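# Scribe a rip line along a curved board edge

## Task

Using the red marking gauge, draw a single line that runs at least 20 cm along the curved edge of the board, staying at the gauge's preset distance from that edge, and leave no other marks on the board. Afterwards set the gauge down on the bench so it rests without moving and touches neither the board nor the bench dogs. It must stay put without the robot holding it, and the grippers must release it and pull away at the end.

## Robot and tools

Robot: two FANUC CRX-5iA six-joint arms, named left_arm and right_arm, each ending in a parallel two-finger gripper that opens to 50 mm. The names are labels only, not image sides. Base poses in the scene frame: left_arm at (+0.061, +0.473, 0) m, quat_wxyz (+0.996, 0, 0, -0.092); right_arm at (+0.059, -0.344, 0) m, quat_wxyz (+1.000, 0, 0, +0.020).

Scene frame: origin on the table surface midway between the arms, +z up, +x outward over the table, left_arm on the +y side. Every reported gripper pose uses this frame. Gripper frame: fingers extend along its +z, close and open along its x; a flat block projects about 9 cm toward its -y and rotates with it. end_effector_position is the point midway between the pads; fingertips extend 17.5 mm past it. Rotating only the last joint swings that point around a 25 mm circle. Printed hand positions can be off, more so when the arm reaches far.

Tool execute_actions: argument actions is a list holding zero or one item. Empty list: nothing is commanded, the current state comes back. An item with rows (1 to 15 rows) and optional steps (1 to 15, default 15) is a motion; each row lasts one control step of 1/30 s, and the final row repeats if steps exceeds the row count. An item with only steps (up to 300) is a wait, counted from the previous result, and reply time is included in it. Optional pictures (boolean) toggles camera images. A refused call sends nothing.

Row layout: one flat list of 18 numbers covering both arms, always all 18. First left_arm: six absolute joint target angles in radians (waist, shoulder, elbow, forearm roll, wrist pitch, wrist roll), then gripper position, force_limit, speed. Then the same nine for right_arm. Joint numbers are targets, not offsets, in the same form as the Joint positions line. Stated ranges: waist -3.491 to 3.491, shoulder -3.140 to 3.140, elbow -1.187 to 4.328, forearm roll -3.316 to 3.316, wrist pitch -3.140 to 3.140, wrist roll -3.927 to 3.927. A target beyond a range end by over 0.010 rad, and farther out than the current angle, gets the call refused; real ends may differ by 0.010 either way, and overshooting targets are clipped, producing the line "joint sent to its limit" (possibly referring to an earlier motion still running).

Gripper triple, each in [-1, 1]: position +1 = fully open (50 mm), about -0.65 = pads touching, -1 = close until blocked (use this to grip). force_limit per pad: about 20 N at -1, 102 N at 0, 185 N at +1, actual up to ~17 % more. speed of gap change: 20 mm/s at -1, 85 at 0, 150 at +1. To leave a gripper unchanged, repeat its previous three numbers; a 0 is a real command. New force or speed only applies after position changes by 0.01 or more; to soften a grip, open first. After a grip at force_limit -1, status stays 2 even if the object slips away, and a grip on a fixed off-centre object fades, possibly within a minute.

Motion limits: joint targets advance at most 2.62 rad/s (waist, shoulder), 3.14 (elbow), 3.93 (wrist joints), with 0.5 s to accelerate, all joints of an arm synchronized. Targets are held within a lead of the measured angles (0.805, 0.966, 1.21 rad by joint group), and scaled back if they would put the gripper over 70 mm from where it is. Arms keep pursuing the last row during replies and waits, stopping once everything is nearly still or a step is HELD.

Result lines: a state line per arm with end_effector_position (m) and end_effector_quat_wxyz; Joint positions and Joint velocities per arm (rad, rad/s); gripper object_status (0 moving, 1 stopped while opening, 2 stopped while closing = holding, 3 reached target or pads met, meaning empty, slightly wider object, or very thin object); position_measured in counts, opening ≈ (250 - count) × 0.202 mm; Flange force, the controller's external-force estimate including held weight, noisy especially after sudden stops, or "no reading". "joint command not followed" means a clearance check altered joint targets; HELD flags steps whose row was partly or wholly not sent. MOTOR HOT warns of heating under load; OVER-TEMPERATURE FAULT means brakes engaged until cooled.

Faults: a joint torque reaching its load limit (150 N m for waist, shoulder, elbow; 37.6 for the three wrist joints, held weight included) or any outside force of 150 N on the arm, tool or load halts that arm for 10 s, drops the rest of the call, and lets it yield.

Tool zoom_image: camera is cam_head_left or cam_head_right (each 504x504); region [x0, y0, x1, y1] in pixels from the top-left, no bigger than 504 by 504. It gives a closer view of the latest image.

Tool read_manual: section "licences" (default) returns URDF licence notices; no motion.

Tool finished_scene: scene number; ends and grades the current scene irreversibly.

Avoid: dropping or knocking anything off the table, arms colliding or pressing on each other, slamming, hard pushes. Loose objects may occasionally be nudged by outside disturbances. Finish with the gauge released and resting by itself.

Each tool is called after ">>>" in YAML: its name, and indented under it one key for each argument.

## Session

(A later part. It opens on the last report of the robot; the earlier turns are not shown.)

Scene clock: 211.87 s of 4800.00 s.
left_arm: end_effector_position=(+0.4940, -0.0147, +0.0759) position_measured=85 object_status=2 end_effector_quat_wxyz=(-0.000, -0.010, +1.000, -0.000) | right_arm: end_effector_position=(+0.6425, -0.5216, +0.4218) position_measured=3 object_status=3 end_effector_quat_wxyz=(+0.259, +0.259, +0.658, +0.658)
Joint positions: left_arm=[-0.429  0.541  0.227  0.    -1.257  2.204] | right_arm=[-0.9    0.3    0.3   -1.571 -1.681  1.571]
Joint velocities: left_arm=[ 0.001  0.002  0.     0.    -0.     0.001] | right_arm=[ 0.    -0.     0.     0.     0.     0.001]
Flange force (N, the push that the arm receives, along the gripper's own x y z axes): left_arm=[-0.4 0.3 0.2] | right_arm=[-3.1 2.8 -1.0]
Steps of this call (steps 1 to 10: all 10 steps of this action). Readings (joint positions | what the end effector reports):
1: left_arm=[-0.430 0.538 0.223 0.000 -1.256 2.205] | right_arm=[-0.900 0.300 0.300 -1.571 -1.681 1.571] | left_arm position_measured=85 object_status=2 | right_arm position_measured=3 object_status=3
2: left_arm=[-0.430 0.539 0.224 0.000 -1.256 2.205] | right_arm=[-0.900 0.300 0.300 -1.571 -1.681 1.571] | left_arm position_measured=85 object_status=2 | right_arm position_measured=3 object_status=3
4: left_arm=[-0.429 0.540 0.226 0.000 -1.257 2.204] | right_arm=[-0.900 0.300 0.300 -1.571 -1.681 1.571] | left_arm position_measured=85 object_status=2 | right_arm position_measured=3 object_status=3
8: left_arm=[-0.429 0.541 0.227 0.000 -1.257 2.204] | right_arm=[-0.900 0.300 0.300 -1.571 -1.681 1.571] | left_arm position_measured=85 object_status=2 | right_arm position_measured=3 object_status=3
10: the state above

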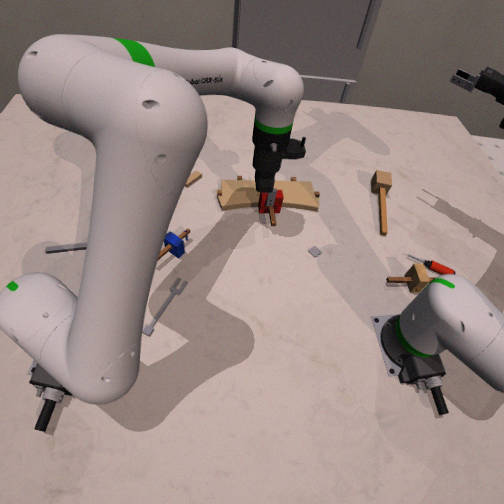

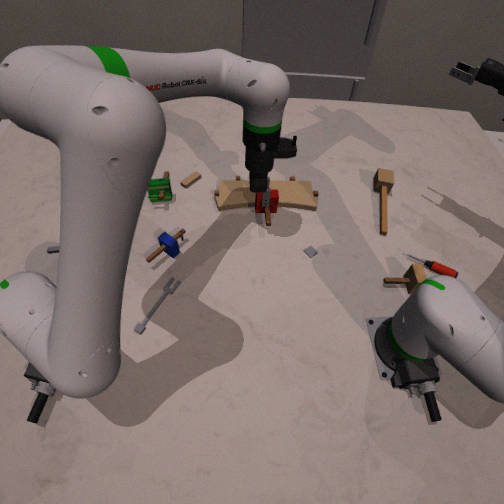

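>>> execute_actions:
  actions:
    - {"rows":[[-0.4266,0.5446,0.2309,0,-1.2571,2.19,-1,-0.2,-0.7,-0.9,0.3,0.3,-1.571,-1.681,1.571,1,-0.4,0]],"steps":10}
  pictures: false

>>> execute_actions:
  actions:
    - {"rows":[[-0.4247,0.5478,0.2358,0,-1.2588,2.188,-1,-0.2,-0.7,-0.9,0.3,0.3,-1.571,-1.681,1.571,1,-0.4,0]],"steps":10}
  pictures: false

Scene clock: 222.40 s of 4800.00 s.
left_arm: end_effector_position=(+0.4957, -0.0147, +0.0750) position_measured=85 object_status=2 end_effector_quat_wxyz=(-0.000, -0.004, +1.000, +0.000) | right_arm: end_effector_position=(+0.6425, -0.5216, +0.4218) position_measured=3 object_status=3 end_effector_quat_wxyz=(+0.259, +0.259, +0.658, +0.658)
Joint positions: left_arm=[-0.427  0.545  0.231  0.    -1.257  2.19 ] | right_arm=[-0.9    0.3    0.3   -1.571 -1.681  1.571]
Joint velocities: left_arm=[ 0.001 -0.001  0.001 -0.     0.    -0.004] | right_arm=[-0.001 -0.     0.    -0.    -0.001  0.001]
Flange force (N, the push that the arm receives, along the gripper's own x y z axes): left_arm=[1.9 1.5 2.3] | right_arm=[-2.0 1.6 -1.8]
Steps of this call (steps 1 to 15: the robot went on to your last target; steps 16 to 90: nothing new was sent; then 7.20 s passed at rest; steps 91 to 100: all 10 steps of this action). Readings (joint positions | what the end effector reports):
91: left_arm=[-0.428 0.541 0.227 0.000 -1.257 2.203] | right_arm=[-0.900 0.300 0.300 -1.571 -1.681 1.571] | left_arm position_measured=85 object_status=2 | right_arm position_measured=3 object_status=3
92: left_arm=[-0.428 0.542 0.228 0.000 -1.257 2.199] | right_arm=[-0.900 0.300 0.300 -1.571 -1.681 1.571] | left_arm position_measured=85 object_status=2 | right_arm position_measured=3 object_status=3
94: left_arm=[-0.427 0.544 0.230 0.000 -1.257 2.193] | right_arm=[-0.900 0.300 0.300 -1.571 -1.681 1.571] | left_arm position_measured=85 object_status=2 | right_arm position_measured=3 object_status=3
98: left_arm=[-0.427 0.544 0.231 0.000 -1.257 2.190] | right_arm=[-0.900 0.300 0.300 -1.571 -1.681 1.571] | left_arm position_measured=85 object_status=2 | right_arm position_measured=3 object_status=3
100: the state above

Scene clock: 222.73 s of 4800.00 s.
left_arm: end_effector_position=(+0.4977, -0.0146, +0.0750) position_measured=85 object_status=2 end_effector_quat_wxyz=(+0.000, -0.004, +1.000, +0.000) | right_arm: end_effector_position=(+0.6425, -0.5216, +0.4218) position_measured=3 object_status=3 end_effector_quat_wxyz=(+0.259, +0.259, +0.658, +0.658)
Joint positions: left_arm=[-0.425  0.548  0.236 -0.    -1.259  2.188] | right_arm=[-0.9    0.3    0.3   -1.571 -1.681  1.571]
Joint velocities: left_arm=[ 0.001  0.001  0.001 -0.    -0.    -0.   ] | right_arm=[-0.     0.    -0.     0.001  0.001  0.001]
Flange force (N, the push that the arm receives, along the gripper's own x y z axes): left_arm=[5.0 3.6 3.9] | right_arm=[-0.9 1.9 -1.3]
Steps of this call (steps 1 to 10: all 10 steps of this action). Readings (joint positions | what the end effector reports):
1: left_arm=[-0.426 0.545 0.231 -0.000 -1.257 2.190] | right_arm=[-0.900 0.300 0.300 -1.571 -1.681 1.571] | left_arm position_measured=85 object_status=2 | right_arm position_measured=3 object_status=3
2: left_arm=[-0.426 0.546 0.233 -0.000 -1.257 2.189] | right_arm=[-0.900 0.300 0.300 -1.571 -1.681 1.571] | left_arm position_measured=85 object_status=2 | right_arm position_measured=3 object_status=3
4: left_arm=[-0.425 0.547 0.235 -0.000 -1.258 2.188] | right_arm=[-0.900 0.300 0.300 -1.571 -1.681 1.571] | left_arm position_measured=85 object_status=2 | right_arm position_measured=3 object_status=3
8: left_arm=[-0.425 0.548 0.236 -0.000 -1.259 2.188] | right_arm=[-0.900 0.300 0.300 -1.571 -1.681 1.571] | left_arm position_measured=85 object_status=2 | right_arm position_measured=3 object_status=3
10: the state above

>>> execute_actions:
  actions:
    - {"rows":[[-0.4228,0.551,0.2408,0,-1.2606,2.186,-1,-0.2,-0.7,-0.9,0.3,0.3,-1.571,-1.681,1.571,1,-0.4,0]],"steps":10}
  pictures: false

>>> execute_actions:
  actions:
    - {"rows":[[-0.4209,0.5543,0.2458,0,-1.2623,2.184,-1,-0.2,-0.7,-0.9,0.3,0.3,-1.571,-1.681,1.571,1,-0.4,0]],"steps":10}
  pictures: false

Scene clock: 230.37 s of 4800.00 s.
left_arm: end_effector_position=(+0.4997, -0.0146, +0.0751) position_measured=85 object_status=2 end_effector_quat_wxyz=(+0.000, -0.004, +1.000, +0.000) | right_arm: end_effector_position=(+0.6425, -0.5216, +0.4218) position_measured=3 object_status=3 end_effector_quat_wxyz=(+0.259, +0.259, +0.658, +0.658)
Joint positions: left_arm=[-0.423  0.551  0.241 -0.    -1.261  2.186] | right_arm=[-0.9    0.3    0.3   -1.571 -1.681  1.571]
Joint velocities: left_arm=[ 0.001  0.     0.001  0.    -0.     0.001] | right_arm=[ 0.     0.     0.    -0.001  0.     0.   ]
Flange force (N, the push that the arm receives, along the gripper's own x y z axes): left_arm=[3.3 1.6 1.7] | right_arm=[-2.3 2.1 -1.1]
Steps of this call (steps 1 to 15: the robot went on to your last target; steps 16 to 90: nothing new was sent; then 4.30 s passed at rest; steps 91 to 100: all 10 steps of this action). Readings (joint positions | what the end effector reports):
91: left_arm=[-0.425 0.548 0.236 -0.000 -1.259 2.188] | right_arm=[-0.900 0.300 0.300 -1.571 -1.681 1.571] | left_arm position_measured=85 object_status=2 | right_arm position_measured=3 object_status=3
92: left_arm=[-0.424 0.549 0.238 -0.000 -1.260 2.187] | right_arm=[-0.900 0.300 0.300 -1.571 -1.681 1.571] | left_arm position_measured=85 object_status=2 | right_arm position_measured=3 object_status=3
94: left_arm=[-0.423 0.550 0.240 -0.000 -1.260 2.186] | right_arm=[-0.900 0.300 0.300 -1.571 -1.681 1.571] | left_arm position_measured=85 object_status=2 | right_arm position_measured=3 object_status=3
98: left_arm=[-0.423 0.551 0.241 -0.000 -1.261 2.186] | right_arm=[-0.900 0.300 0.300 -1.571 -1.681 1.571] | left_arm position_measured=85 object_status=2 | right_arm position_measured=3 object_status=3
100: the state above

Scene clock: 230.70 s of 4800.00 s.
left_arm: end_effector_position=(+0.5017, -0.0145, +0.0750) position_measured=85 object_status=2 end_effector_quat_wxyz=(+0.000, -0.004, +1.000, +0.000) | right_arm: end_effector_position=(+0.6425, -0.5216, +0.4218) position_measured=3 object_status=3 end_effector_quat_wxyz=(+0.259, +0.259, +0.658, +0.658)
Joint positions: left_arm=[-0.421  0.554  0.246 -0.    -1.262  2.184] | right_arm=[-0.9    0.3    0.3   -1.571 -1.681  1.571]
Joint velocities: left_arm=[ 0.     0.001  0.001 -0.    -0.    -0.   ] | right_arm=[ 0.    -0.     0.    -0.     0.001  0.003]
Flange force (N, the push that the arm receives, along the gripper's own x y z axes): left_arm=[-1.0 -1.4 1.5] | right_arm=[-1.3 0.9 -0.6]
Steps of this call (steps 1 to 10: all 10 steps of this action). Readings (joint positions | what the end effector reports):
1: left_arm=[-0.423 0.551 0.241 -0.000 -1.261 2.186] | right_arm=[-0.900 0.300 0.300 -1.571 -1.681 1.571] | left_arm position_measured=85 object_status=2 | right_arm position_measured=3 object_status=3
2: left_arm=[-0.422 0.552 0.243 -0.000 -1.261 2.185] | right_arm=[-0.900 0.300 0.300 -1.571 -1.681 1.571] | left_arm position_measured=85 object_status=2 | right_arm position_measured=3 object_status=3
4: left_arm=[-0.421 0.554 0.245 -0.000 -1.262 2.184] | right_arm=[-0.900 0.300 0.300 -1.571 -1.681 1.571] | left_arm position_measured=85 object_status=2 | right_arm position_measured=3 object_status=3
8: left_arm=[-0.421 0.554 0.246 -0.000 -1.262 2.184] | right_arm=[-0.900 0.300 0.300 -1.571 -1.681 1.571] | left_arm position_measured=85 object_status=2 | right_arm position_measured=3 object_status=3
10: the state above

>>> execute_actions:
  actions:
    - {"rows":[[-0.419,0.5576,0.2508,0,-1.264,2.182,-1,-0.2,-0.7,-0.9,0.3,0.3,-1.571,-1.681,1.571,1,-0.4,0]],"steps":10}
  pictures: false

>>> execute_actions:
  actions:
    - {"rows":[[-0.4171,0.5609,0.2558,0,-1.2657,2.18,-1,-0.2,-0.7,-0.9,0.3,0.3,-1.571,-1.681,1.571,1,-0.4,0]],"steps":10}

>>> zoom_image:
  camera: "cam_head_right"
  region: [210,150,330,230]

Scene clock: 239.97 s of 4800.00 s.
left_arm: end_effector_position=(+0.5035, -0.0145, +0.0751) position_measured=85 object_status=2 end_effector_quat_wxyz=(-0.000, -0.004, +1.000, -0.000) | right_arm: end_effector_position=(+0.6425, -0.5216, +0.4218) position_measured=3 object_status=3 end_effector_quat_wxyz=(+0.259, +0.259, +0.658, +0.658)
Joint positions: left_arm=[-0.419  0.558  0.251  0.    -1.264  2.182] | right_arm=[-0.9    0.3    0.3   -1.571 -1.681  1.571]
Joint velocities: left_arm=[ 0.002 -0.001  0.001 -0.001 -0.     0.001] | right_arm=[-0.     0.    -0.001  0.     0.002  0.   ]
Flange force (N, the push that the arm receives, along the gripper's own x y z axes): left_arm=[34.4 9.0 -13.2] | right_arm=[-2.8 1.7 -1.3]
Steps of this call (steps 1 to 15: the robot went on to your last target; steps 16 to 90: nothing new was sent; then 5.93 s passed at rest; steps 91 to 100: all 10 steps of this action). Readings (joint positions | what the end effector reports):
91: left_arm=[-0.421 0.555 0.246 -0.000 -1.262 2.184] | right_arm=[-0.900 0.300 0.300 -1.571 -1.681 1.571] | left_arm position_measured=85 object_status=2 | right_arm position_measured=3 object_status=3
92: left_arm=[-0.420 0.556 0.248 0.000 -1.263 2.183] | right_arm=[-0.900 0.300 0.300 -1.571 -1.681 1.571] | left_arm position_measured=85 object_status=2 | right_arm position_measured=3 object_status=3
94: left_arm=[-0.420 0.557 0.250 0.000 -1.264 2.182] | right_arm=[-0.900 0.300 0.300 -1.571 -1.681 1.571] | left_arm position_measured=85 object_status=2 | right_arm position_measured=3 object_status=3
98: left_arm=[-0.419 0.557 0.251 0.000 -1.264 2.182] | right_arm=[-0.900 0.300 0.300 -1.571 -1.681 1.571] | left_arm position_measured=85 object_status=2 | right_arm position_measured=3 object_status=3
100: the state above

Scene clock: 240.30 s of 4800.00 s.
left_arm: end_effector_position=(+0.5055, -0.0145, +0.0750) position_measured=85 object_status=2 end_effector_quat_wxyz=(-0.000, -0.004, +1.000, -0.000) | right_arm: end_effector_position=(+0.6425, -0.5216, +0.4218) position_measured=3 object_status=3 end_effector_quat_wxyz=(+0.259, +0.259, +0.658, +0.658)
Joint positions: left_arm=[-0.417  0.561  0.256  0.    -1.266  2.18 ] | right_arm=[-0.9    0.3    0.3   -1.571 -1.681  1.571]
Joint velocities: left_arm=[ 0.002  0.001  0.001 -0.     0.     0.002] | right_arm=[-0.001 -0.    -0.     0.001  0.001 -0.   ]
Flange force (N, the push that the arm receives, along the gripper's own x y z axes): left_arm=[72.5 14.6 -27.8] | right_arm=[-2.9 2.0 -1.9]
Steps of this call (steps 1 to 10: all 10 steps of this action). Readings (joint positions | what the end effector reports):
1: left_arm=[-0.419 0.558 0.251 0.000 -1.264 2.182] | right_arm=[-0.900 0.300 0.300 -1.571 -1.681 1.571] | left_arm position_measured=85 object_status=2 | right_arm position_measured=3 object_status=3
2: left_arm=[-0.418 0.559 0.253 0.000 -1.265 2.181] | right_arm=[-0.900 0.300 0.300 -1.571 -1.681 1.571] | left_arm position_measured=85 object_status=2 | right_arm position_measured=3 object_status=3
4: left_arm=[-0.418 0.560 0.254 0.000 -1.266 2.180] | right_arm=[-0.900 0.300 0.300 -1.571 -1.681 1.571] | left_arm position_measured=85 object_status=2 | right_arm position_measured=3 object_status=3
8: left_arm=[-0.417 0.561 0.256 0.000 -1.266 2.180] | right_arm=[-0.900 0.300 0.300 -1.571 -1.681 1.571] | left_arm position_measured=85 object_status=2 | right_arm position_measured=3 object_status=3
10: the state above

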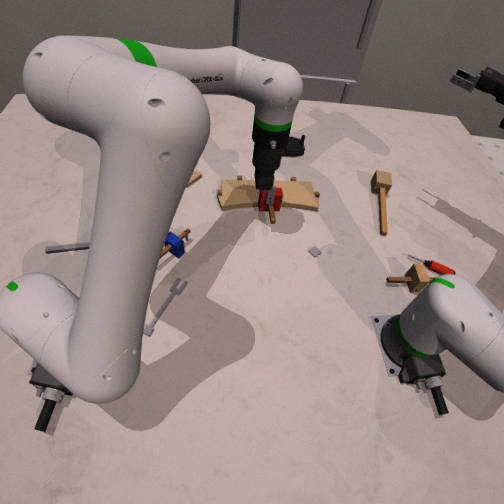

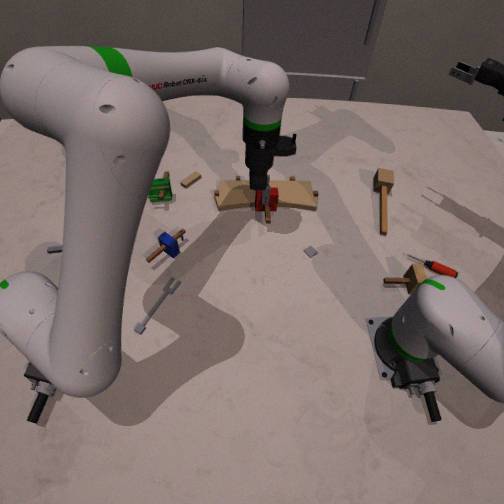

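Region (210, 150, 330, 230) of cam_head_right's 504x504 image, scaled by 4.200, with more detail than that image has.

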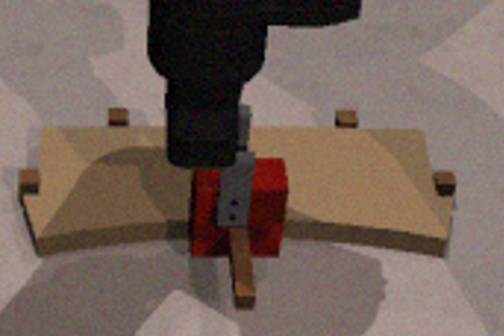

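>>> execute_actions:
  actions:
    - {"rows":[[-0.4399,0.5212,0.1979,0,-1.2475,2.2,-1,-0.2,-0.7,-0.9,0.3,0.3,-1.571,-1.681,1.571,1,-0.4,0]],"steps":8}
  pictures: false

>>> execute_actions:
  actions:
    - {"rows":[[-0.5635,0.7543,0.5654,0,-1.3819,2.1485,-1,-0.2,-0.7,-0.9,0.3,0.3,-1.571,-1.681,1.571,1,-0.4,0]],"steps":15}
  pictures: false

>>> execute_actions:
  actions:
    - {"steps":10}
  pictures: false

>>> execute_actions:
  actions:
    - {"rows":[[-0.5606,0.7595,0.5741,0,-1.3854,2.1456,-1,-0.2,-0.7,-0.9,0.3,0.3,-1.571,-1.681,1.571,1,-0.4,0]],"steps":10}
  pictures: false

>>> execute_actions:
  actions:
    - {"rows":[[-0.5587,0.763,0.5799,0,-1.3877,2.1437,-1,-0.2,-0.7,-0.9,0.3,0.3,-1.571,-1.681,1.571,1,-0.4,0]],"steps":10}

>>> zoom_image:
  camera: "cam_head_right"
  region: [210,150,330,230]

Scene clock: 265.43 s of 4800.00 s.
left_arm: end_effector_position=(+0.4826, -0.0147, +0.0759) position_measured=85 object_status=2 end_effector_quat_wxyz=(+0.000, -0.003, +1.000, +0.000) | right_arm: end_effector_position=(+0.6425, -0.5216, +0.4218) position_measured=3 object_status=3 end_effector_quat_wxyz=(+0.259, +0.259, +0.658, +0.658)
Joint positions: left_arm=[-0.439  0.523  0.2   -0.    -1.248  2.199] | right_arm=[-0.9    0.3    0.3   -1.571 -1.681  1.571]
Joint velocities: left_arm=[-0.011 -0.019 -0.027  0.003  0.008  0.011] | right_arm=[-0.     0.001  0.    -0.     0.     0.001]
Flange force (N, the push that the arm receives, along the gripper's own x y z axes): left_arm=[9.8 5.1 2.4] | right_arm=[-3.5 2.3 -2.0]
Steps of this call (steps 1 to 15: the robot went on to your last target; steps 16 to 90: nothing new was sent; then 21.87 s passed at rest; steps 91 to 98: all 8 steps of this action). Readings (joint positions | what the end effector reports):
91: left_arm=[-0.417 0.561 0.255 -0.000 -1.266 2.180] | right_arm=[-0.900 0.300 0.300 -1.571 -1.681 1.571] | left_arm position_measured=85 object_status=2 | right_arm position_measured=3 object_status=3
92: left_arm=[-0.419 0.557 0.250 -0.000 -1.263 2.182] | right_arm=[-0.900 0.300 0.300 -1.571 -1.681 1.571] | left_arm position_measured=85 object_status=2 | right_arm position_measured=3 object_status=3
94: left_arm=[-0.429 0.539 0.223 -0.002 -1.254 2.191] | right_arm=[-0.900 0.300 0.300 -1.571 -1.681 1.571] | left_arm position_measured=85 object_status=2 | right_arm position_measured=3 object_status=3
98: the state above

Scene clock: 265.93 s of 4800.00 s.
left_arm: end_effector_position=(+0.4841, -0.1229, +0.0751) position_measured=85 object_status=2 end_effector_quat_wxyz=(-0.000, +0.083, +0.997, +0.000) | right_arm: end_effector_position=(+0.6425, -0.5216, +0.4218) position_measured=3 object_status=3 end_effector_quat_wxyz=(+0.259, +0.259, +0.658, +0.658)
Joint positions: left_arm=[-0.561  0.75   0.558  0.    -1.379  2.149] | right_arm=[-0.9    0.3    0.3   -1.571 -1.681  1.571]
Joint velocities: left_arm=[-0.073  0.138  0.22  -0.    -0.078 -0.029] | right_arm=[ 0.     0.    -0.001  0.     0.001  0.001]
Flange force (N, the push that the arm receives, along the gripper's own x y z axes): left_arm=[-3.0 -14.8 7.2] | right_arm=[-2.1 2.4 -1.6]
Steps of this call (steps 1 to 15: all 15 steps of this action). Readings (joint positions | what the end effector reports):
1: left_arm=[-0.440 0.522 0.200 -0.000 -1.248 2.199] | right_arm=[-0.900 0.300 0.300 -1.571 -1.681 1.571] | left_arm position_measured=85 object_status=2 | right_arm position_measured=3 object_status=3
2: left_arm=[-0.442 0.525 0.204 -0.000 -1.251 2.199] | right_arm=[-0.900 0.300 0.300 -1.571 -1.681 1.571] | left_arm position_measured=85 object_status=2 | right_arm position_measured=3 object_status=3
4: left_arm=[-0.453 0.545 0.235 -0.000 -1.263 2.193] | right_arm=[-0.900 0.300 0.300 -1.571 -1.681 1.571] | left_arm position_measured=85 object_status=2 | right_arm position_measured=3 object_status=3
8: left_arm=[-0.500 0.633 0.374 0.000 -1.314 2.173] | right_arm=[-0.900 0.300 0.300 -1.571 -1.681 1.571] | left_arm position_measured=85 object_status=2 | right_arm position_measured=3 object_status=3
15: the state above

Scene clock: 266.27 s of 4800.00 s.
left_arm: end_effector_position=(+0.4839, -0.1249, +0.0751) position_measured=85 object_status=2 end_effector_quat_wxyz=(-0.000, +0.085, +0.996, -0.000) | right_arm: end_effector_position=(+0.6425, -0.5216, +0.4218) position_measured=3 object_status=3 end_effector_quat_wxyz=(+0.259, +0.259, +0.658, +0.658)
Joint positions: left_arm=[-0.563  0.754  0.565  0.    -1.382  2.149] | right_arm=[-0.9    0.3    0.3   -1.571 -1.681  1.571]
Joint velocities: left_arm=[ 0.002  0.001  0.001  0.001 -0.    -0.001] | right_arm=[-0.001  0.    -0.    -0.    -0.001 -0.001]
Flange force (N, the push that the arm receives, along the gripper's own x y z axes): left_arm=[6.7 4.3 2.5] | right_arm=[-1.7 2.4 -2.2]
Steps of this call (steps 1 to 10: the robot went on to your last target). Readings (joint positions | what the end effector reports):
1: left_arm=[-0.563 0.753 0.563 0.000 -1.381 2.149] | right_arm=[-0.900 0.300 0.300 -1.571 -1.681 1.571] | left_arm position_measured=85 object_status=2 | right_arm position_measured=3 object_status=3
2: left_arm=[-0.563 0.754 0.564 0.000 -1.382 2.149] | right_arm=[-0.900 0.300 0.300 -1.571 -1.681 1.571] | left_arm position_measured=85 object_status=2 | right_arm position_measured=3 object_status=3
4: left_arm=[-0.563 0.754 0.565 0.000 -1.382 2.149] | right_arm=[-0.900 0.300 0.300 -1.571 -1.681 1.571] | left_arm position_measured=85 object_status=2 | right_arm position_measured=3 object_status=3
8: left_arm=[-0.563 0.754 0.565 0.000 -1.382 2.149] | right_arm=[-0.900 0.300 0.300 -1.571 -1.681 1.571] | left_arm position_measured=85 object_status=2 | right_arm position_measured=3 object_status=3
10: the state above

Scene clock: 266.60 s of 4800.00 s.
left_arm: end_effector_position=(+0.4869, -0.1249, +0.0751) position_measured=85 object_status=2 end_effector_quat_wxyz=(-0.000, +0.085, +0.996, -0.000) | right_arm: end_effector_position=(+0.6425, -0.5216, +0.4218) position_measured=3 object_status=3 end_effector_quat_wxyz=(+0.259, +0.259, +0.658, +0.658)
Joint positions: left_arm=[-0.561  0.759  0.574  0.    -1.385  2.146] | right_arm=[-0.9    0.3    0.3   -1.571 -1.681  1.571]
Joint velocities: left_arm=[-0.001  0.001  0.002 -0.002 -0.    -0.001] | right_arm=[-0.    -0.     0.     0.001 -0.    -0.   ]
Flange force (N, the push that the arm receives, along the gripper's own x y z axes): left_arm=[4.2 3.1 2.9] | right_arm=[-2.4 2.6 -0.6]
Steps of this call (steps 1 to 10: all 10 steps of this action). Readings (joint positions | what the end effector reports):
1: left_arm=[-0.563 0.755 0.566 0.000 -1.382 2.148] | right_arm=[-0.900 0.300 0.300 -1.571 -1.681 1.571] | left_arm position_measured=85 object_status=2 | right_arm position_measured=3 object_status=3
2: left_arm=[-0.563 0.756 0.569 0.000 -1.383 2.147] | right_arm=[-0.900 0.300 0.300 -1.571 -1.681 1.571] | left_arm position_measured=85 object_status=2 | right_arm position_measured=3 object_status=3
4: left_arm=[-0.562 0.758 0.572 0.000 -1.385 2.146] | right_arm=[-0.900 0.300 0.300 -1.571 -1.681 1.571] | left_arm position_measured=85 object_status=2 | right_arm position_measured=3 object_status=3
8: left_arm=[-0.561 0.759 0.574 0.000 -1.385 2.146] | right_arm=[-0.900 0.300 0.300 -1.571 -1.681 1.571] | left_arm position_measured=85 object_status=2 | right_arm position_measured=3 object_status=3
10: the state above

Scene clock: 266.93 s of 4800.00 s.
left_arm: end_effector_position=(+0.4889, -0.1248, +0.0750) position_measured=85 object_status=2 end_effector_quat_wxyz=(+0.000, +0.085, +0.996, +0.000) | right_arm: end_effector_position=(+0.6425, -0.5216, +0.4218) position_measured=3 object_status=3 end_effector_quat_wxyz=(+0.259, +0.259, +0.658, +0.658)
Joint positions: left_arm=[-0.559  0.763  0.58  -0.    -1.388  2.144] | right_arm=[-0.9    0.3    0.3   -1.571 -1.681  1.571]
Joint velocities: left_arm=[ 0.002  0.002  0.001  0.    -0.     0.001] | right_arm=[-0.    -0.    -0.    -0.    -0.001  0.001]
Flange force (N, the push that the arm receives, along the gripper's own x y z axes): left_arm=[2.8 1.9 2.8] | right_arm=[-3.7 1.4 -1.2]
Steps of this call (steps 1 to 10: all 10 steps of this action). Readings (joint positions | what the end effector reports):
1: left_arm=[-0.561 0.760 0.575 0.000 -1.386 2.145] | right_arm=[-0.900 0.300 0.300 -1.571 -1.681 1.571] | left_arm position_measured=85 object_status=2 | right_arm position_measured=3 object_status=3
2: left_arm=[-0.560 0.761 0.576 0.000 -1.386 2.145] | right_arm=[-0.900 0.300 0.300 -1.571 -1.681 1.571] | left_arm position_measured=85 object_status=2 | right_arm position_measured=3 object_status=3
4: left_arm=[-0.559 0.762 0.579 -0.000 -1.387 2.144] | right_arm=[-0.900 0.300 0.300 -1.571 -1.681 1.571] | left_arm position_measured=85 object_status=2 | right_arm position_measured=3 object_status=3
8: left_arm=[-0.559 0.763 0.580 -0.000 -1.388 2.144] | right_arm=[-0.900 0.300 0.300 -1.571 -1.681 1.571] | left_arm position_measured=85 object_status=2 | right_arm position_measured=3 object_status=3
10: the state above

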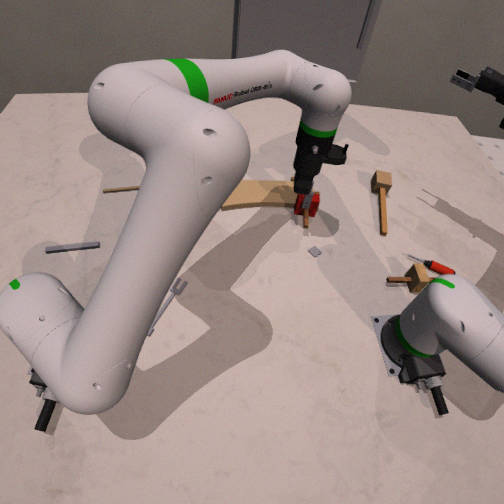

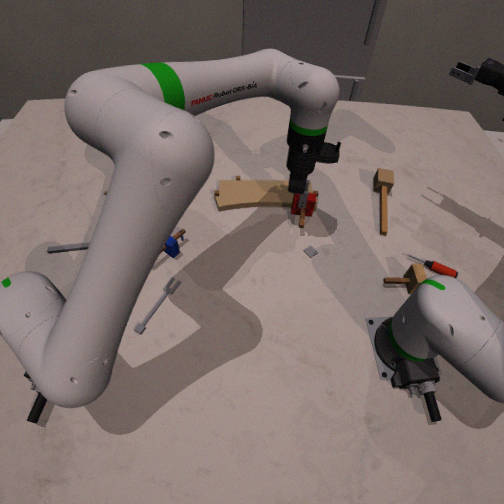

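Region (210, 150, 330, 230) of cam_head_right's 504x504 image, scaled by 4.200, with more detail than that image has.

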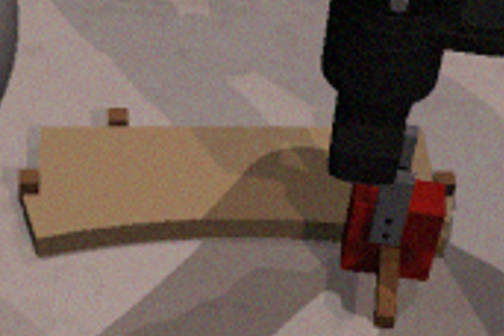

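>>> execute_actions:
  actions:
    - {"rows":[[-0.5568,0.7665,0.5857,0,-1.39,2.1418,-1,-0.2,-0.7,-0.9,0.3,0.3,-1.571,-1.681,1.571,1,-0.4,0]],"steps":10}
  pictures: false

>>> execute_actions:
  actions:
    - {"rows":[[-0.5553,0.7691,0.5901,0,-1.3918,2.1403,-1,-0.2,-0.7,-0.9,0.3,0.3,-1.571,-1.681,1.571,1,-0.4,0]],"steps":10}
  pictures: false

Scene clock: 274.40 s of 4800.00 s.
left_arm: end_effector_position=(+0.4909, -0.1248, +0.0750) position_measured=85 object_status=2 end_effector_quat_wxyz=(+0.000, +0.085, +0.996, +0.000) | right_arm: end_effector_position=(+0.6425, -0.5216, +0.4218) position_measured=3 object_status=3 end_effector_quat_wxyz=(+0.259, +0.259, +0.658, +0.658)
Joint positions: left_arm=[-0.557  0.766  0.586 -0.    -1.39   2.142] | right_arm=[-0.9    0.3    0.3   -1.571 -1.681  1.571]
Joint velocities: left_arm=[-0.001  0.     0.001  0.    -0.     0.   ] | right_arm=[ 0.     0.    -0.     0.001 -0.    -0.001]
Flange force (N, the push that the arm receives, along the gripper's own x y z axes): left_arm=[6.7 5.8 3.8] | right_arm=[-1.3 1.8 -1.4]
Steps of this call (steps 1 to 15: the robot went on to your last target; steps 16 to 90: nothing new was sent; then 4.13 s passed at rest; steps 91 to 100: all 10 steps of this action). Readings (joint positions | what the end effector reports):
91: left_arm=[-0.559 0.763 0.580 -0.000 -1.388 2.144] | right_arm=[-0.900 0.300 0.300 -1.571 -1.681 1.571] | left_arm position_measured=85 object_status=2 | right_arm position_measured=3 object_status=3
92: left_arm=[-0.558 0.764 0.582 -0.000 -1.389 2.143] | right_arm=[-0.900 0.300 0.300 -1.571 -1.681 1.571] | left_arm position_measured=85 object_status=2 | right_arm position_measured=3 object_status=3
94: left_arm=[-0.557 0.766 0.584 -0.000 -1.389 2.142] | right_arm=[-0.900 0.300 0.300 -1.571 -1.681 1.571] | left_arm position_measured=85 object_status=2 | right_arm position_measured=3 object_status=3
98: left_arm=[-0.557 0.766 0.586 -0.000 -1.390 2.142] | right_arm=[-0.900 0.300 0.300 -1.571 -1.681 1.571] | left_arm position_measured=85 object_status=2 | right_arm position_measured=3 object_status=3
100: the state above

Scene clock: 274.73 s of 4800.00 s.
left_arm: end_effector_position=(+0.4924, -0.1248, +0.0750) position_measured=85 object_status=2 end_effector_quat_wxyz=(+0.000, +0.085, +0.996, +0.000) | right_arm: end_effector_position=(+0.6425, -0.5216, +0.4218) position_measured=3 object_status=3 end_effector_quat_wxyz=(+0.259, +0.259, +0.658, +0.658)
Joint positions: left_arm=[-0.555  0.769  0.59  -0.    -1.392  2.14 ] | right_arm=[-0.9    0.3    0.3   -1.571 -1.681  1.571]
Joint velocities: left_arm=[ 0.002  0.003  0.001  0.    -0.     0.001] | right_arm=[-0.    -0.001 -0.     0.    -0.    -0.   ]
Flange force (N, the push that the arm receives, along the gripper's own x y z axes): left_arm=[3.1 0.9 1.9] | right_arm=[-2.4 2.3 -1.2]
Steps of this call (steps 1 to 10: all 10 steps of this action). Readings (joint positions | what the end effector reports):
1: left_arm=[-0.557 0.767 0.586 -0.000 -1.390 2.142] | right_arm=[-0.900 0.300 0.300 -1.571 -1.681 1.571] | left_arm position_measured=85 object_status=2 | right_arm position_measured=3 object_status=3
2: left_arm=[-0.556 0.767 0.587 -0.000 -1.391 2.141] | right_arm=[-0.900 0.300 0.300 -1.571 -1.681 1.571] | left_arm position_measured=85 object_status=2 | right_arm position_measured=3 object_status=3
4: left_arm=[-0.556 0.769 0.589 -0.000 -1.391 2.141] | right_arm=[-0.900 0.300 0.300 -1.571 -1.681 1.571] | left_arm position_measured=85 object_status=2 | right_arm position_measured=3 object_status=3
8: left_arm=[-0.555 0.769 0.590 -0.000 -1.392 2.140] | right_arm=[-0.900 0.300 0.300 -1.571 -1.681 1.571] | left_arm position_measured=85 object_status=2 | right_arm position_measured=3 object_status=3
10: the state above

>>> execute_actions:
  actions:
    - {"rows":[[-0.5539,0.7717,0.5945,0,-1.3936,2.1389,-1,-0.2,-0.7,-0.9,0.3,0.3,-1.571,-1.681,1.571,1,-0.4,0]],"steps":10}
  pictures: false

>>> execute_actions:
  actions:
    - {"rows":[[-0.5525,0.7743,0.5989,0,-1.3954,2.1375,-1,-0.2,-0.7,-0.9,0.3,0.3,-1.571,-1.681,1.571,1,-0.4,0]],"steps":10}
  pictures: false

Scene clock: 280.03 s of 4800.00 s.
left_arm: end_effector_position=(+0.4939, -0.1248, +0.0751) position_measured=85 object_status=2 end_effector_quat_wxyz=(-0.000, +0.085, +0.996, -0.000) | right_arm: end_effector_position=(+0.6425, -0.5216, +0.4218) position_measured=3 object_status=3 end_effector_quat_wxyz=(+0.259, +0.259, +0.658, +0.658)
Joint positions: left_arm=[-0.554  0.772  0.594  0.    -1.394  2.139] | right_arm=[-0.9    0.3    0.3   -1.571 -1.681  1.571]
Joint velocities: left_arm=[ 0.001 -0.     0.    -0.    -0.    -0.   ] | right_arm=[ 0.     0.     0.001  0.    -0.     0.001]
Flange force (N, the push that the arm receives, along the gripper's own x y z axes): left_arm=[2.8 1.6 2.2] | right_arm=[-2.5 1.8 -1.2]
Steps of this call (steps 1 to 15: the robot went on to your last target; steps 16 to 90: nothing new was sent; then 1.97 s passed at rest; steps 91 to 100: all 10 steps of this action). Readings (joint positions | what the end effector reports):
91: left_arm=[-0.555 0.769 0.590 0.000 -1.392 2.140] | right_arm=[-0.900 0.300 0.300 -1.571 -1.681 1.571] | left_arm position_measured=85 object_status=2 | right_arm position_measured=3 object_status=3
92: left_arm=[-0.555 0.770 0.592 0.000 -1.393 2.140] | right_arm=[-0.900 0.300 0.300 -1.571 -1.681 1.571] | left_arm position_measured=85 object_status=2 | right_arm position_measured=3 object_status=3
94: left_arm=[-0.554 0.771 0.594 0.000 -1.393 2.139] | right_arm=[-0.900 0.300 0.300 -1.571 -1.681 1.571] | left_arm position_measured=85 object_status=2 | right_arm position_measured=3 object_status=3
98: left_arm=[-0.554 0.772 0.594 0.000 -1.394 2.139] | right_arm=[-0.900 0.300 0.300 -1.571 -1.681 1.571] | left_arm position_measured=85 object_status=2 | right_arm position_measured=3 object_status=3
100: the state above

Scene clock: 280.37 s of 4800.00 s.
left_arm: end_effector_position=(+0.4954, -0.1248, +0.0751) position_measured=85 object_status=2 end_effector_quat_wxyz=(-0.000, +0.085, +0.996, -0.000) | right_arm: end_effector_position=(+0.6425, -0.5216, +0.4218) position_measured=3 object_status=3 end_effector_quat_wxyz=(+0.259, +0.259, +0.658, +0.658)
Joint positions: left_arm=[-0.553  0.774  0.599  0.    -1.395  2.138] | right_arm=[-0.9    0.3    0.3   -1.571 -1.681  1.571]
Joint velocities: left_arm=[ 0.001 -0.001  0.001 -0.    -0.    -0.002] | right_arm=[-0.     0.    -0.    -0.     0.    -0.001]
Flange force (N, the push that the arm receives, along the gripper's own x y z axes): left_arm=[1.6 0.1 2.2] | right_arm=[-0.7 1.8 -1.4]
Steps of this call (steps 1 to 10: all 10 steps of this action). Readings (joint positions | what the end effector reports):
1: left_arm=[-0.554 0.772 0.595 0.000 -1.394 2.139] | right_arm=[-0.900 0.300 0.300 -1.571 -1.681 1.571] | left_arm position_measured=85 object_status=2 | right_arm position_measured=3 object_status=3
2: left_arm=[-0.553 0.773 0.596 0.000 -1.394 2.138] | right_arm=[-0.900 0.300 0.300 -1.571 -1.681 1.571] | left_arm position_measured=85 object_status=2 | right_arm position_measured=3 object_status=3
4: left_arm=[-0.553 0.774 0.598 0.000 -1.395 2.138] | right_arm=[-0.900 0.300 0.300 -1.571 -1.681 1.571] | left_arm position_measured=85 object_status=2 | right_arm position_measured=3 object_status=3
8: left_arm=[-0.553 0.774 0.599 0.000 -1.395 2.138] | right_arm=[-0.900 0.300 0.300 -1.571 -1.681 1.571] | left_arm position_measured=85 object_status=2 | right_arm position_measured=3 object_status=3
10: the state above

>>> execute_actions:
  actions:
    - {"rows":[[-0.5511,0.7769,0.6033,0,-1.3972,2.15,-1,-0.2,-0.7,-0.9,0.3,0.3,-1.571,-1.681,1.571,1,-0.4,0]],"steps":10}
  pictures: false

>>> execute_actions:
  actions:
    - {"rows":[[-0.5497,0.7795,0.6077,0,-1.399,2.149,-1,-0.2,-0.7,-0.9,0.3,0.3,-1.571,-1.681,1.571,1,-0.4,0]],"steps":10}
  pictures: false

Scene clock: 288.10 s of 4800.00 s.
left_arm: end_effector_position=(+0.4970, -0.1248, +0.0750) position_measured=85 object_status=2 end_effector_quat_wxyz=(-0.000, +0.078, +0.997, +0.000) | right_arm: end_effector_position=(+0.6425, -0.5216, +0.4218) position_measured=3 object_status=3 end_effector_quat_wxyz=(+0.259, +0.259, +0.658, +0.658)
Joint positions: left_arm=[-0.551  0.777  0.603  0.    -1.397  2.15 ] | right_arm=[-0.9    0.3    0.3   -1.571 -1.681  1.571]
Joint velocities: left_arm=[-0.     0.001  0.001  0.001  0.     0.003] | right_arm=[-0.  0. -0. -0.  0. -0.]
Flange force (N, the push that the arm receives, along the gripper's own x y z axes): left_arm=[38.1 17.5 -3.1] | right_arm=[-1.9 1.8 -1.8]
Steps of this call (steps 1 to 15: the robot went on to your last target; steps 16 to 90: nothing new was sent; then 4.40 s passed at rest; steps 91 to 100: all 10 steps of this action). Readings (joint positions | what the end effector reports):
91: left_arm=[-0.552 0.774 0.599 0.000 -1.396 2.138] | right_arm=[-0.900 0.300 0.300 -1.571 -1.681 1.571] | left_arm position_measured=85 object_status=2 | right_arm position_measured=3 object_status=3
92: left_arm=[-0.552 0.775 0.600 0.000 -1.396 2.141] | right_arm=[-0.900 0.300 0.300 -1.571 -1.681 1.571] | left_arm position_measured=85 object_status=2 | right_arm position_measured=3 object_status=3
94: left_arm=[-0.552 0.776 0.602 0.000 -1.397 2.147] | right_arm=[-0.900 0.300 0.300 -1.571 -1.681 1.571] | left_arm position_measured=85 object_status=2 | right_arm position_measured=3 object_status=3
98: left_arm=[-0.551 0.777 0.603 0.000 -1.397 2.150] | right_arm=[-0.900 0.300 0.300 -1.571 -1.681 1.571] | left_arm position_measured=85 object_status=2 | right_arm position_measured=3 object_status=3
100: the state above

Scene clock: 288.43 s of 4800.00 s.
left_arm: end_effector_position=(+0.4986, -0.1248, +0.0751) position_measured=85 object_status=2 end_effector_quat_wxyz=(-0.000, +0.078, +0.997, +0.000) | right_arm: end_effector_position=(+0.6425, -0.5216, +0.4218) position_measured=3 object_status=3 end_effector_quat_wxyz=(+0.259, +0.259, +0.658, +0.658)
Joint positions: left_arm=[-0.55   0.779  0.608  0.    -1.399  2.149] | right_arm=[-0.9    0.3    0.3   -1.571 -1.681  1.571]
Joint velocities: left_arm=[-0.001  0.001  0.003  0.    -0.     0.002] | right_arm=[-0.  0.  0.  0.  0. -0.]
Flange force (N, the push that the arm receives, along the gripper's own x y z axes): left_arm=[56.0 23.3 -18.1] | right_arm=[-1.0 1.8 -1.1]
Steps of this call (steps 1 to 10: all 10 steps of this action). Readings (joint positions | what the end effector reports):
1: left_arm=[-0.551 0.777 0.604 0.000 -1.397 2.150] | right_arm=[-0.900 0.300 0.300 -1.571 -1.681 1.571] | left_arm position_measured=85 object_status=2 | right_arm position_measured=3 object_status=3
2: left_arm=[-0.551 0.778 0.605 0.000 -1.398 2.150] | right_arm=[-0.900 0.300 0.300 -1.571 -1.681 1.571] | left_arm position_measured=85 object_status=2 | right_arm position_measured=3 object_status=3
4: left_arm=[-0.550 0.779 0.607 0.000 -1.399 2.150] | right_arm=[-0.900 0.300 0.300 -1.571 -1.681 1.571] | left_arm position_measured=85 object_status=2 | right_arm position_measured=3 object_status=3
8: left_arm=[-0.550 0.779 0.607 0.000 -1.399 2.149] | right_arm=[-0.900 0.300 0.300 -1.571 -1.681 1.571] | left_arm position_measured=85 object_status=2 | right_arm position_measured=3 object_status=3
10: the state above

>>> execute_actions:
  actions:
    - {"rows":[[-0.5635,0.7543,0.5654,0,-1.3819,2.1485,-1,-0.2,-0.7,-0.9,0.3,0.3,-1.571,-1.681,1.571,1,-0.4,0]],"steps":8}
  pictures: false

>>> execute_actions:
  actions:
    - {"rows":[[-0.4399,0.5212,0.1979,0,-1.2475,2.2149,-1,-0.2,-0.7,-0.9,0.3,0.3,-1.571,-1.681,1.571,1,-0.4,0]],"steps":15}
  pictures: false

>>> execute_actions:
  actions:
    - {"rows":[[-0.2806,0.3336,-0.0714,0,-1.1658,2.2356,-1,-0.2,-0.7,-0.9,0.3,0.3,-1.571,-1.681,1.571,1,-0.4,0]],"steps":15}
  pictures: false

>>> execute_actions:
  actions:
    - {"rows":[[-0.2764,0.3424,-0.0596,0,-1.1688,2.2314,-1,-0.2,-0.7,-0.9,0.3,0.3,-1.571,-1.681,1.571,1,-0.4,0]],"steps":14}
  pictures: false

>>> execute_actions:
  actions:
    - {"rows":[[-0.2747,0.3459,-0.0548,0,-1.1701,2.2297,-1,-0.2,-0.7,-0.9,0.3,0.3,-1.571,-1.681,1.571,1,-0.4,0]],"steps":10}
  pictures: false

>>> execute_actions:
  actions:
    - {"rows":[[-0.2734,0.3485,-0.0513,0,-1.171,2.2284,-1,-0.2,-0.7,-0.9,0.3,0.3,-1.571,-1.681,1.571,1,-0.4,0]],"steps":10}

>>> zoom_image:
  camera: "cam_head_right"
  region: [210,150,330,230]

Scene clock: 313.17 s of 4800.00 s.
left_arm: end_effector_position=(+0.4847, -0.1247, +0.0750) position_measured=85 object_status=2 end_effector_quat_wxyz=(+0.000, +0.085, +0.996, +0.000) | right_arm: end_effector_position=(+0.6425, -0.5216, +0.4218) position_measured=3 object_status=3 end_effector_quat_wxyz=(+0.259, +0.259, +0.658, +0.658)
Joint positions: left_arm=[-0.563  0.755  0.567 -0.    -1.382  2.149] | right_arm=[-0.9    0.3    0.3   -1.571 -1.681  1.571]
Joint velocities: left_arm=[-0.007 -0.01  -0.02  -0.002  0.006 -0.003] | right_arm=[ 0.    -0.     0.    -0.    -0.001  0.001]
Flange force (N, the push that the arm receives, along the gripper's own x y z axes): left_arm=[3.2 2.1 2.6] | right_arm=[-2.5 2.1 -1.6]
Steps of this call (steps 1 to 15: the robot went on to your last target; steps 16 to 90: nothing new was sent; then 21.47 s passed at rest; steps 91 to 98: all 8 steps of this action). Readings (joint positions | what the end effector reports):
91: left_arm=[-0.550 0.779 0.607 0.000 -1.399 2.149] | right_arm=[-0.900 0.300 0.300 -1.571 -1.681 1.571] | left_arm position_measured=85 object_status=2 | right_arm position_measured=3 object_status=3
92: left_arm=[-0.551 0.776 0.602 0.000 -1.396 2.149] | right_arm=[-0.900 0.300 0.300 -1.571 -1.681 1.571] | left_arm position_measured=85 object_status=2 | right_arm position_measured=3 object_status=3
94: left_arm=[-0.558 0.763 0.581 -0.000 -1.387 2.149] | right_arm=[-0.900 0.300 0.300 -1.571 -1.681 1.571] | left_arm position_measured=85 object_status=2 | right_arm position_measured=3 object_status=3
98: the state above

Scene clock: 313.67 s of 4800.00 s.
left_arm: end_effector_position=(+0.4824, -0.0167, +0.0762) position_measured=85 object_status=2 end_effector_quat_wxyz=(+0.000, -0.008, +1.000, -0.000) | right_arm: end_effector_position=(+0.6425, -0.5216, +0.4218) position_measured=3 object_status=3 end_effector_quat_wxyz=(+0.259, +0.259, +0.658, +0.658)
Joint positions: left_arm=[-0.442  0.525  0.204 -0.    -1.25   2.214] | right_arm=[-0.9    0.3    0.3   -1.571 -1.681  1.571]
Joint velocities: left_arm=[ 0.068 -0.129 -0.2    0.     0.073  0.033] | right_arm=[ 0.001 -0.     0.     0.     0.001  0.001]
Flange force (N, the push that the arm receives, along the gripper's own x y z axes): left_arm=[10.1 21.2 -1.0] | right_arm=[-3.1 2.4 -0.6]
Steps of this call (steps 1 to 15: all 15 steps of this action). Readings (joint positions | what the end effector reports):
1: left_arm=[-0.563 0.754 0.566 -0.000 -1.382 2.149] | right_arm=[-0.900 0.300 0.300 -1.571 -1.681 1.571] | left_arm position_measured=85 object_status=2 | right_arm position_measured=3 object_status=3
2: left_arm=[-0.561 0.751 0.559 -0.000 -1.380 2.150] | right_arm=[-0.900 0.300 0.300 -1.571 -1.681 1.571] | left_arm position_measured=85 object_status=2 | right_arm position_measured=3 object_status=3
4: left_arm=[-0.550 0.730 0.526 -0.000 -1.367 2.158] | right_arm=[-0.900 0.300 0.300 -1.571 -1.681 1.571] | left_arm position_measured=85 object_status=2 | right_arm position_measured=3 object_status=3
8: left_arm=[-0.502 0.640 0.385 -0.000 -1.316 2.183] | right_arm=[-0.900 0.300 0.300 -1.571 -1.681 1.571] | left_arm position_measured=85 object_status=2 | right_arm position_measured=3 object_status=3
15: the state above

Scene clock: 314.17 s of 4800.00 s.
left_arm: end_effector_position=(+0.4811, +0.0945, +0.0751) position_measured=85 object_status=2 end_effector_quat_wxyz=(+0.000, -0.099, +0.995, -0.000) | right_arm: end_effector_position=(+0.6425, -0.5216, +0.4218) position_measured=3 object_status=3 end_effector_quat_wxyz=(+0.259, +0.259, +0.658, +0.658)
Joint positions: left_arm=[-0.281  0.334 -0.07   0.    -1.166  2.235] | right_arm=[-0.9    0.3    0.3   -1.571 -1.681  1.571]
Joint velocities: left_arm=[ 0.01  -0.012 -0.018  0.001  0.006  0.002] | right_arm=[ 0.001 -0.     0.     0.     0.    -0.001]
Flange force (N, the push that the arm receives, along the gripper's own x y z axes): left_arm=[-1.9 2.1 -0.6] | right_arm=[-0.7 1.5 -0.7]
Steps of this call (steps 1 to 15: all 15 steps of this action). Readings (joint positions | what the end effector reports):
1: left_arm=[-0.440 0.522 0.199 0.000 -1.248 2.215] | right_arm=[-0.900 0.300 0.300 -1.571 -1.681 1.571] | left_arm position_measured=85 object_status=2 | right_arm position_measured=3 object_status=3
2: left_arm=[-0.436 0.516 0.190 0.000 -1.245 2.216] | right_arm=[-0.900 0.300 0.300 -1.571 -1.681 1.571] | left_arm position_measured=85 object_status=2 | right_arm position_measured=3 object_status=3
4: left_arm=[-0.415 0.490 0.153 0.000 -1.233 2.219] | right_arm=[-0.900 0.300 0.300 -1.571 -1.681 1.571] | left_arm position_measured=85 object_status=2 | right_arm position_measured=3 object_status=3
8: left_arm=[-0.340 0.403 0.028 0.000 -1.196 2.228] | right_arm=[-0.900 0.300 0.300 -1.571 -1.681 1.571] | left_arm position_measured=85 object_status=2 | right_arm position_measured=3 object_status=3
15: the state above

Scene clock: 314.63 s of 4800.00 s.
left_arm: end_effector_position=(+0.4860, +0.0952, +0.0750) position_measured=85 object_status=2 end_effector_quat_wxyz=(+0.000, -0.100, +0.995, -0.000) | right_arm: end_effector_position=(+0.6425, -0.5216, +0.4218) position_measured=3 object_status=3 end_effector_quat_wxyz=(+0.259, +0.259, +0.658, +0.658)
Joint positions: left_arm=[-0.276  0.342 -0.06   0.    -1.169  2.231] | right_arm=[-0.9    0.3    0.3   -1.571 -1.681  1.571]
Joint velocities: left_arm=[-0.    -0.     0.001  0.001 -0.     0.001] | right_arm=[-0. -0. -0. -0. -0. -0.]
Flange force (N, the push that the arm receives, along the gripper's own x y z axes): left_arm=[3.4 4.9 2.2] | right_arm=[-3.4 2.6 -1.7]
Steps of this call (steps 1 to 14: all 14 steps of this action). Readings (joint positions | what the end effector reports):
1: left_arm=[-0.281 0.335 -0.070 0.000 -1.166 2.236] | right_arm=[-0.900 0.300 0.300 -1.571 -1.681 1.571] | left_arm position_measured=85 object_status=2 | right_arm position_measured=3 object_status=3
2: left_arm=[-0.280 0.337 -0.067 0.000 -1.167 2.235] | right_arm=[-0.900 0.300 0.300 -1.571 -1.681 1.571] | left_arm position_measured=85 object_status=2 | right_arm position_measured=3 object_status=3
4: left_arm=[-0.277 0.340 -0.062 0.000 -1.168 2.233] | right_arm=[-0.900 0.300 0.300 -1.571 -1.681 1.571] | left_arm position_measured=85 object_status=2 | right_arm position_measured=3 object_status=3
8: left_arm=[-0.277 0.342 -0.060 0.000 -1.169 2.232] | right_arm=[-0.900 0.300 0.300 -1.571 -1.681 1.571] | left_arm position_measured=85 object_status=2 | right_arm position_measured=3 object_status=3
14: the state above

Scene clock: 314.97 s of 4800.00 s.
left_arm: end_effector_position=(+0.4879, +0.0952, +0.0750) position_measured=85 object_status=2 end_effector_quat_wxyz=(-0.000, -0.100, +0.995, +0.000) | right_arm: end_effector_position=(+0.6425, -0.5216, +0.4218) position_measured=3 object_status=3 end_effector_quat_wxyz=(+0.259, +0.259, +0.658, +0.658)
Joint positions: left_arm=[-0.275  0.346 -0.055 -0.    -1.17   2.23 ] | right_arm=[-0.9    0.3    0.3   -1.571 -1.681  1.571]
Joint velocities: left_arm=[ 0.001  0.001  0.002 -0.001 -0.     0.001] | right_arm=[-0.    -0.    -0.     0.001 -0.    -0.   ]
Flange force (N, the push that the arm receives, along the gripper's own x y z axes): left_arm=[24.8 5.0 -4.7] | right_arm=[-2.2 2.2 -0.8]
Steps of this call (steps 1 to 10: all 10 steps of this action). Readings (joint positions | what the end effector reports):
1: left_arm=[-0.276 0.343 -0.059 -0.000 -1.169 2.231] | right_arm=[-0.900 0.300 0.300 -1.571 -1.681 1.571] | left_arm position_measured=85 object_status=2 | right_arm position_measured=3 object_status=3
2: left_arm=[-0.276 0.344 -0.058 -0.000 -1.169 2.231] | right_arm=[-0.900 0.300 0.300 -1.571 -1.681 1.571] | left_arm position_measured=85 object_status=2 | right_arm position_measured=3 object_status=3
4: left_arm=[-0.275 0.345 -0.056 -0.000 -1.170 2.230] | right_arm=[-0.900 0.300 0.300 -1.571 -1.681 1.571] | left_arm position_measured=85 object_status=2 | right_arm position_measured=3 object_status=3
8: left_arm=[-0.275 0.346 -0.055 -0.000 -1.170 2.230] | right_arm=[-0.900 0.300 0.300 -1.571 -1.681 1.571] | left_arm position_measured=85 object_status=2 | right_arm position_measured=3 object_status=3
10: the state above

Scene clock: 315.30 s of 4800.00 s.
left_arm: end_effector_position=(+0.4894, +0.0952, +0.0750) position_measured=85 object_status=2 end_effector_quat_wxyz=(-0.000, -0.100, +0.995, +0.000) | right_arm: end_effector_position=(+0.6425, -0.5216, +0.4218) position_measured=3 object_status=3 end_effector_quat_wxyz=(+0.259, +0.259, +0.658, +0.658)
Joint positions: left_arm=[-0.273  0.348 -0.051 -0.    -1.171  2.228] | right_arm=[-0.9    0.3    0.3   -1.571 -1.681  1.571]
Joint velocities: left_arm=[ 0.002  0.001  0.001  0.001  0.    -0.   ] | right_arm=[-0.     0.    -0.    -0.001 -0.    -0.   ]
Flange force (N, the push that the arm receives, along the gripper's own x y z axes): left_arm=[49.5 3.7 -13.6] | right_arm=[-2.7 1.7 -1.5]
Steps of this call (steps 1 to 10: all 10 steps of this action). Readings (joint positions | what the end effector reports):
1: left_arm=[-0.275 0.346 -0.055 -0.000 -1.170 2.230] | right_arm=[-0.900 0.300 0.300 -1.571 -1.681 1.571] | left_arm position_measured=85 object_status=2 | right_arm position_measured=3 object_status=3
2: left_arm=[-0.274 0.347 -0.054 -0.000 -1.171 2.229] | right_arm=[-0.900 0.300 0.300 -1.571 -1.681 1.571] | left_arm position_measured=85 object_status=2 | right_arm position_measured=3 object_status=3
4: left_arm=[-0.274 0.348 -0.052 -0.000 -1.171 2.229] | right_arm=[-0.900 0.300 0.300 -1.571 -1.681 1.571] | left_arm position_measured=85 object_status=2 | right_arm position_measured=3 object_status=3
8: left_arm=[-0.274 0.348 -0.052 -0.000 -1.171 2.228] | right_arm=[-0.900 0.300 0.300 -1.571 -1.681 1.571] | left_arm position_measured=85 object_status=2 | right_arm position_measured=3 object_status=3
10: the state above

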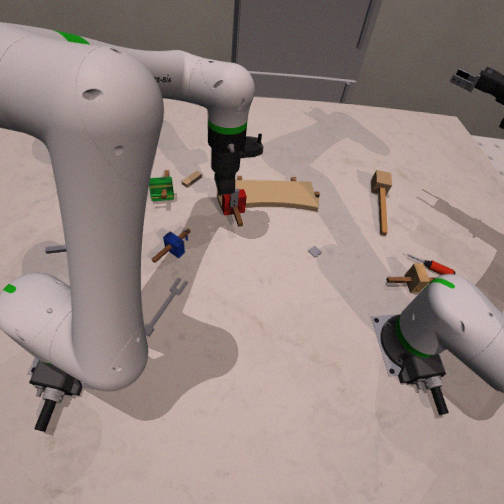

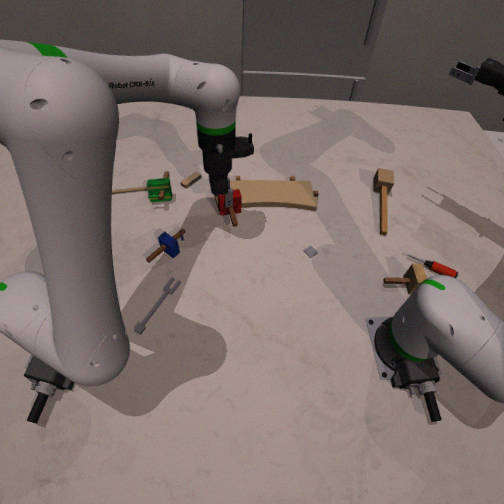

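Region (210, 150, 330, 230) of cam_head_right's 504x504 image, scaled by 4.200, with more detail than that image has.

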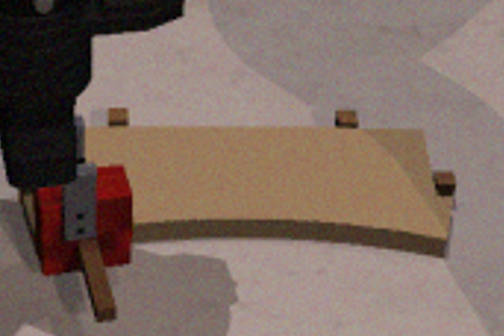

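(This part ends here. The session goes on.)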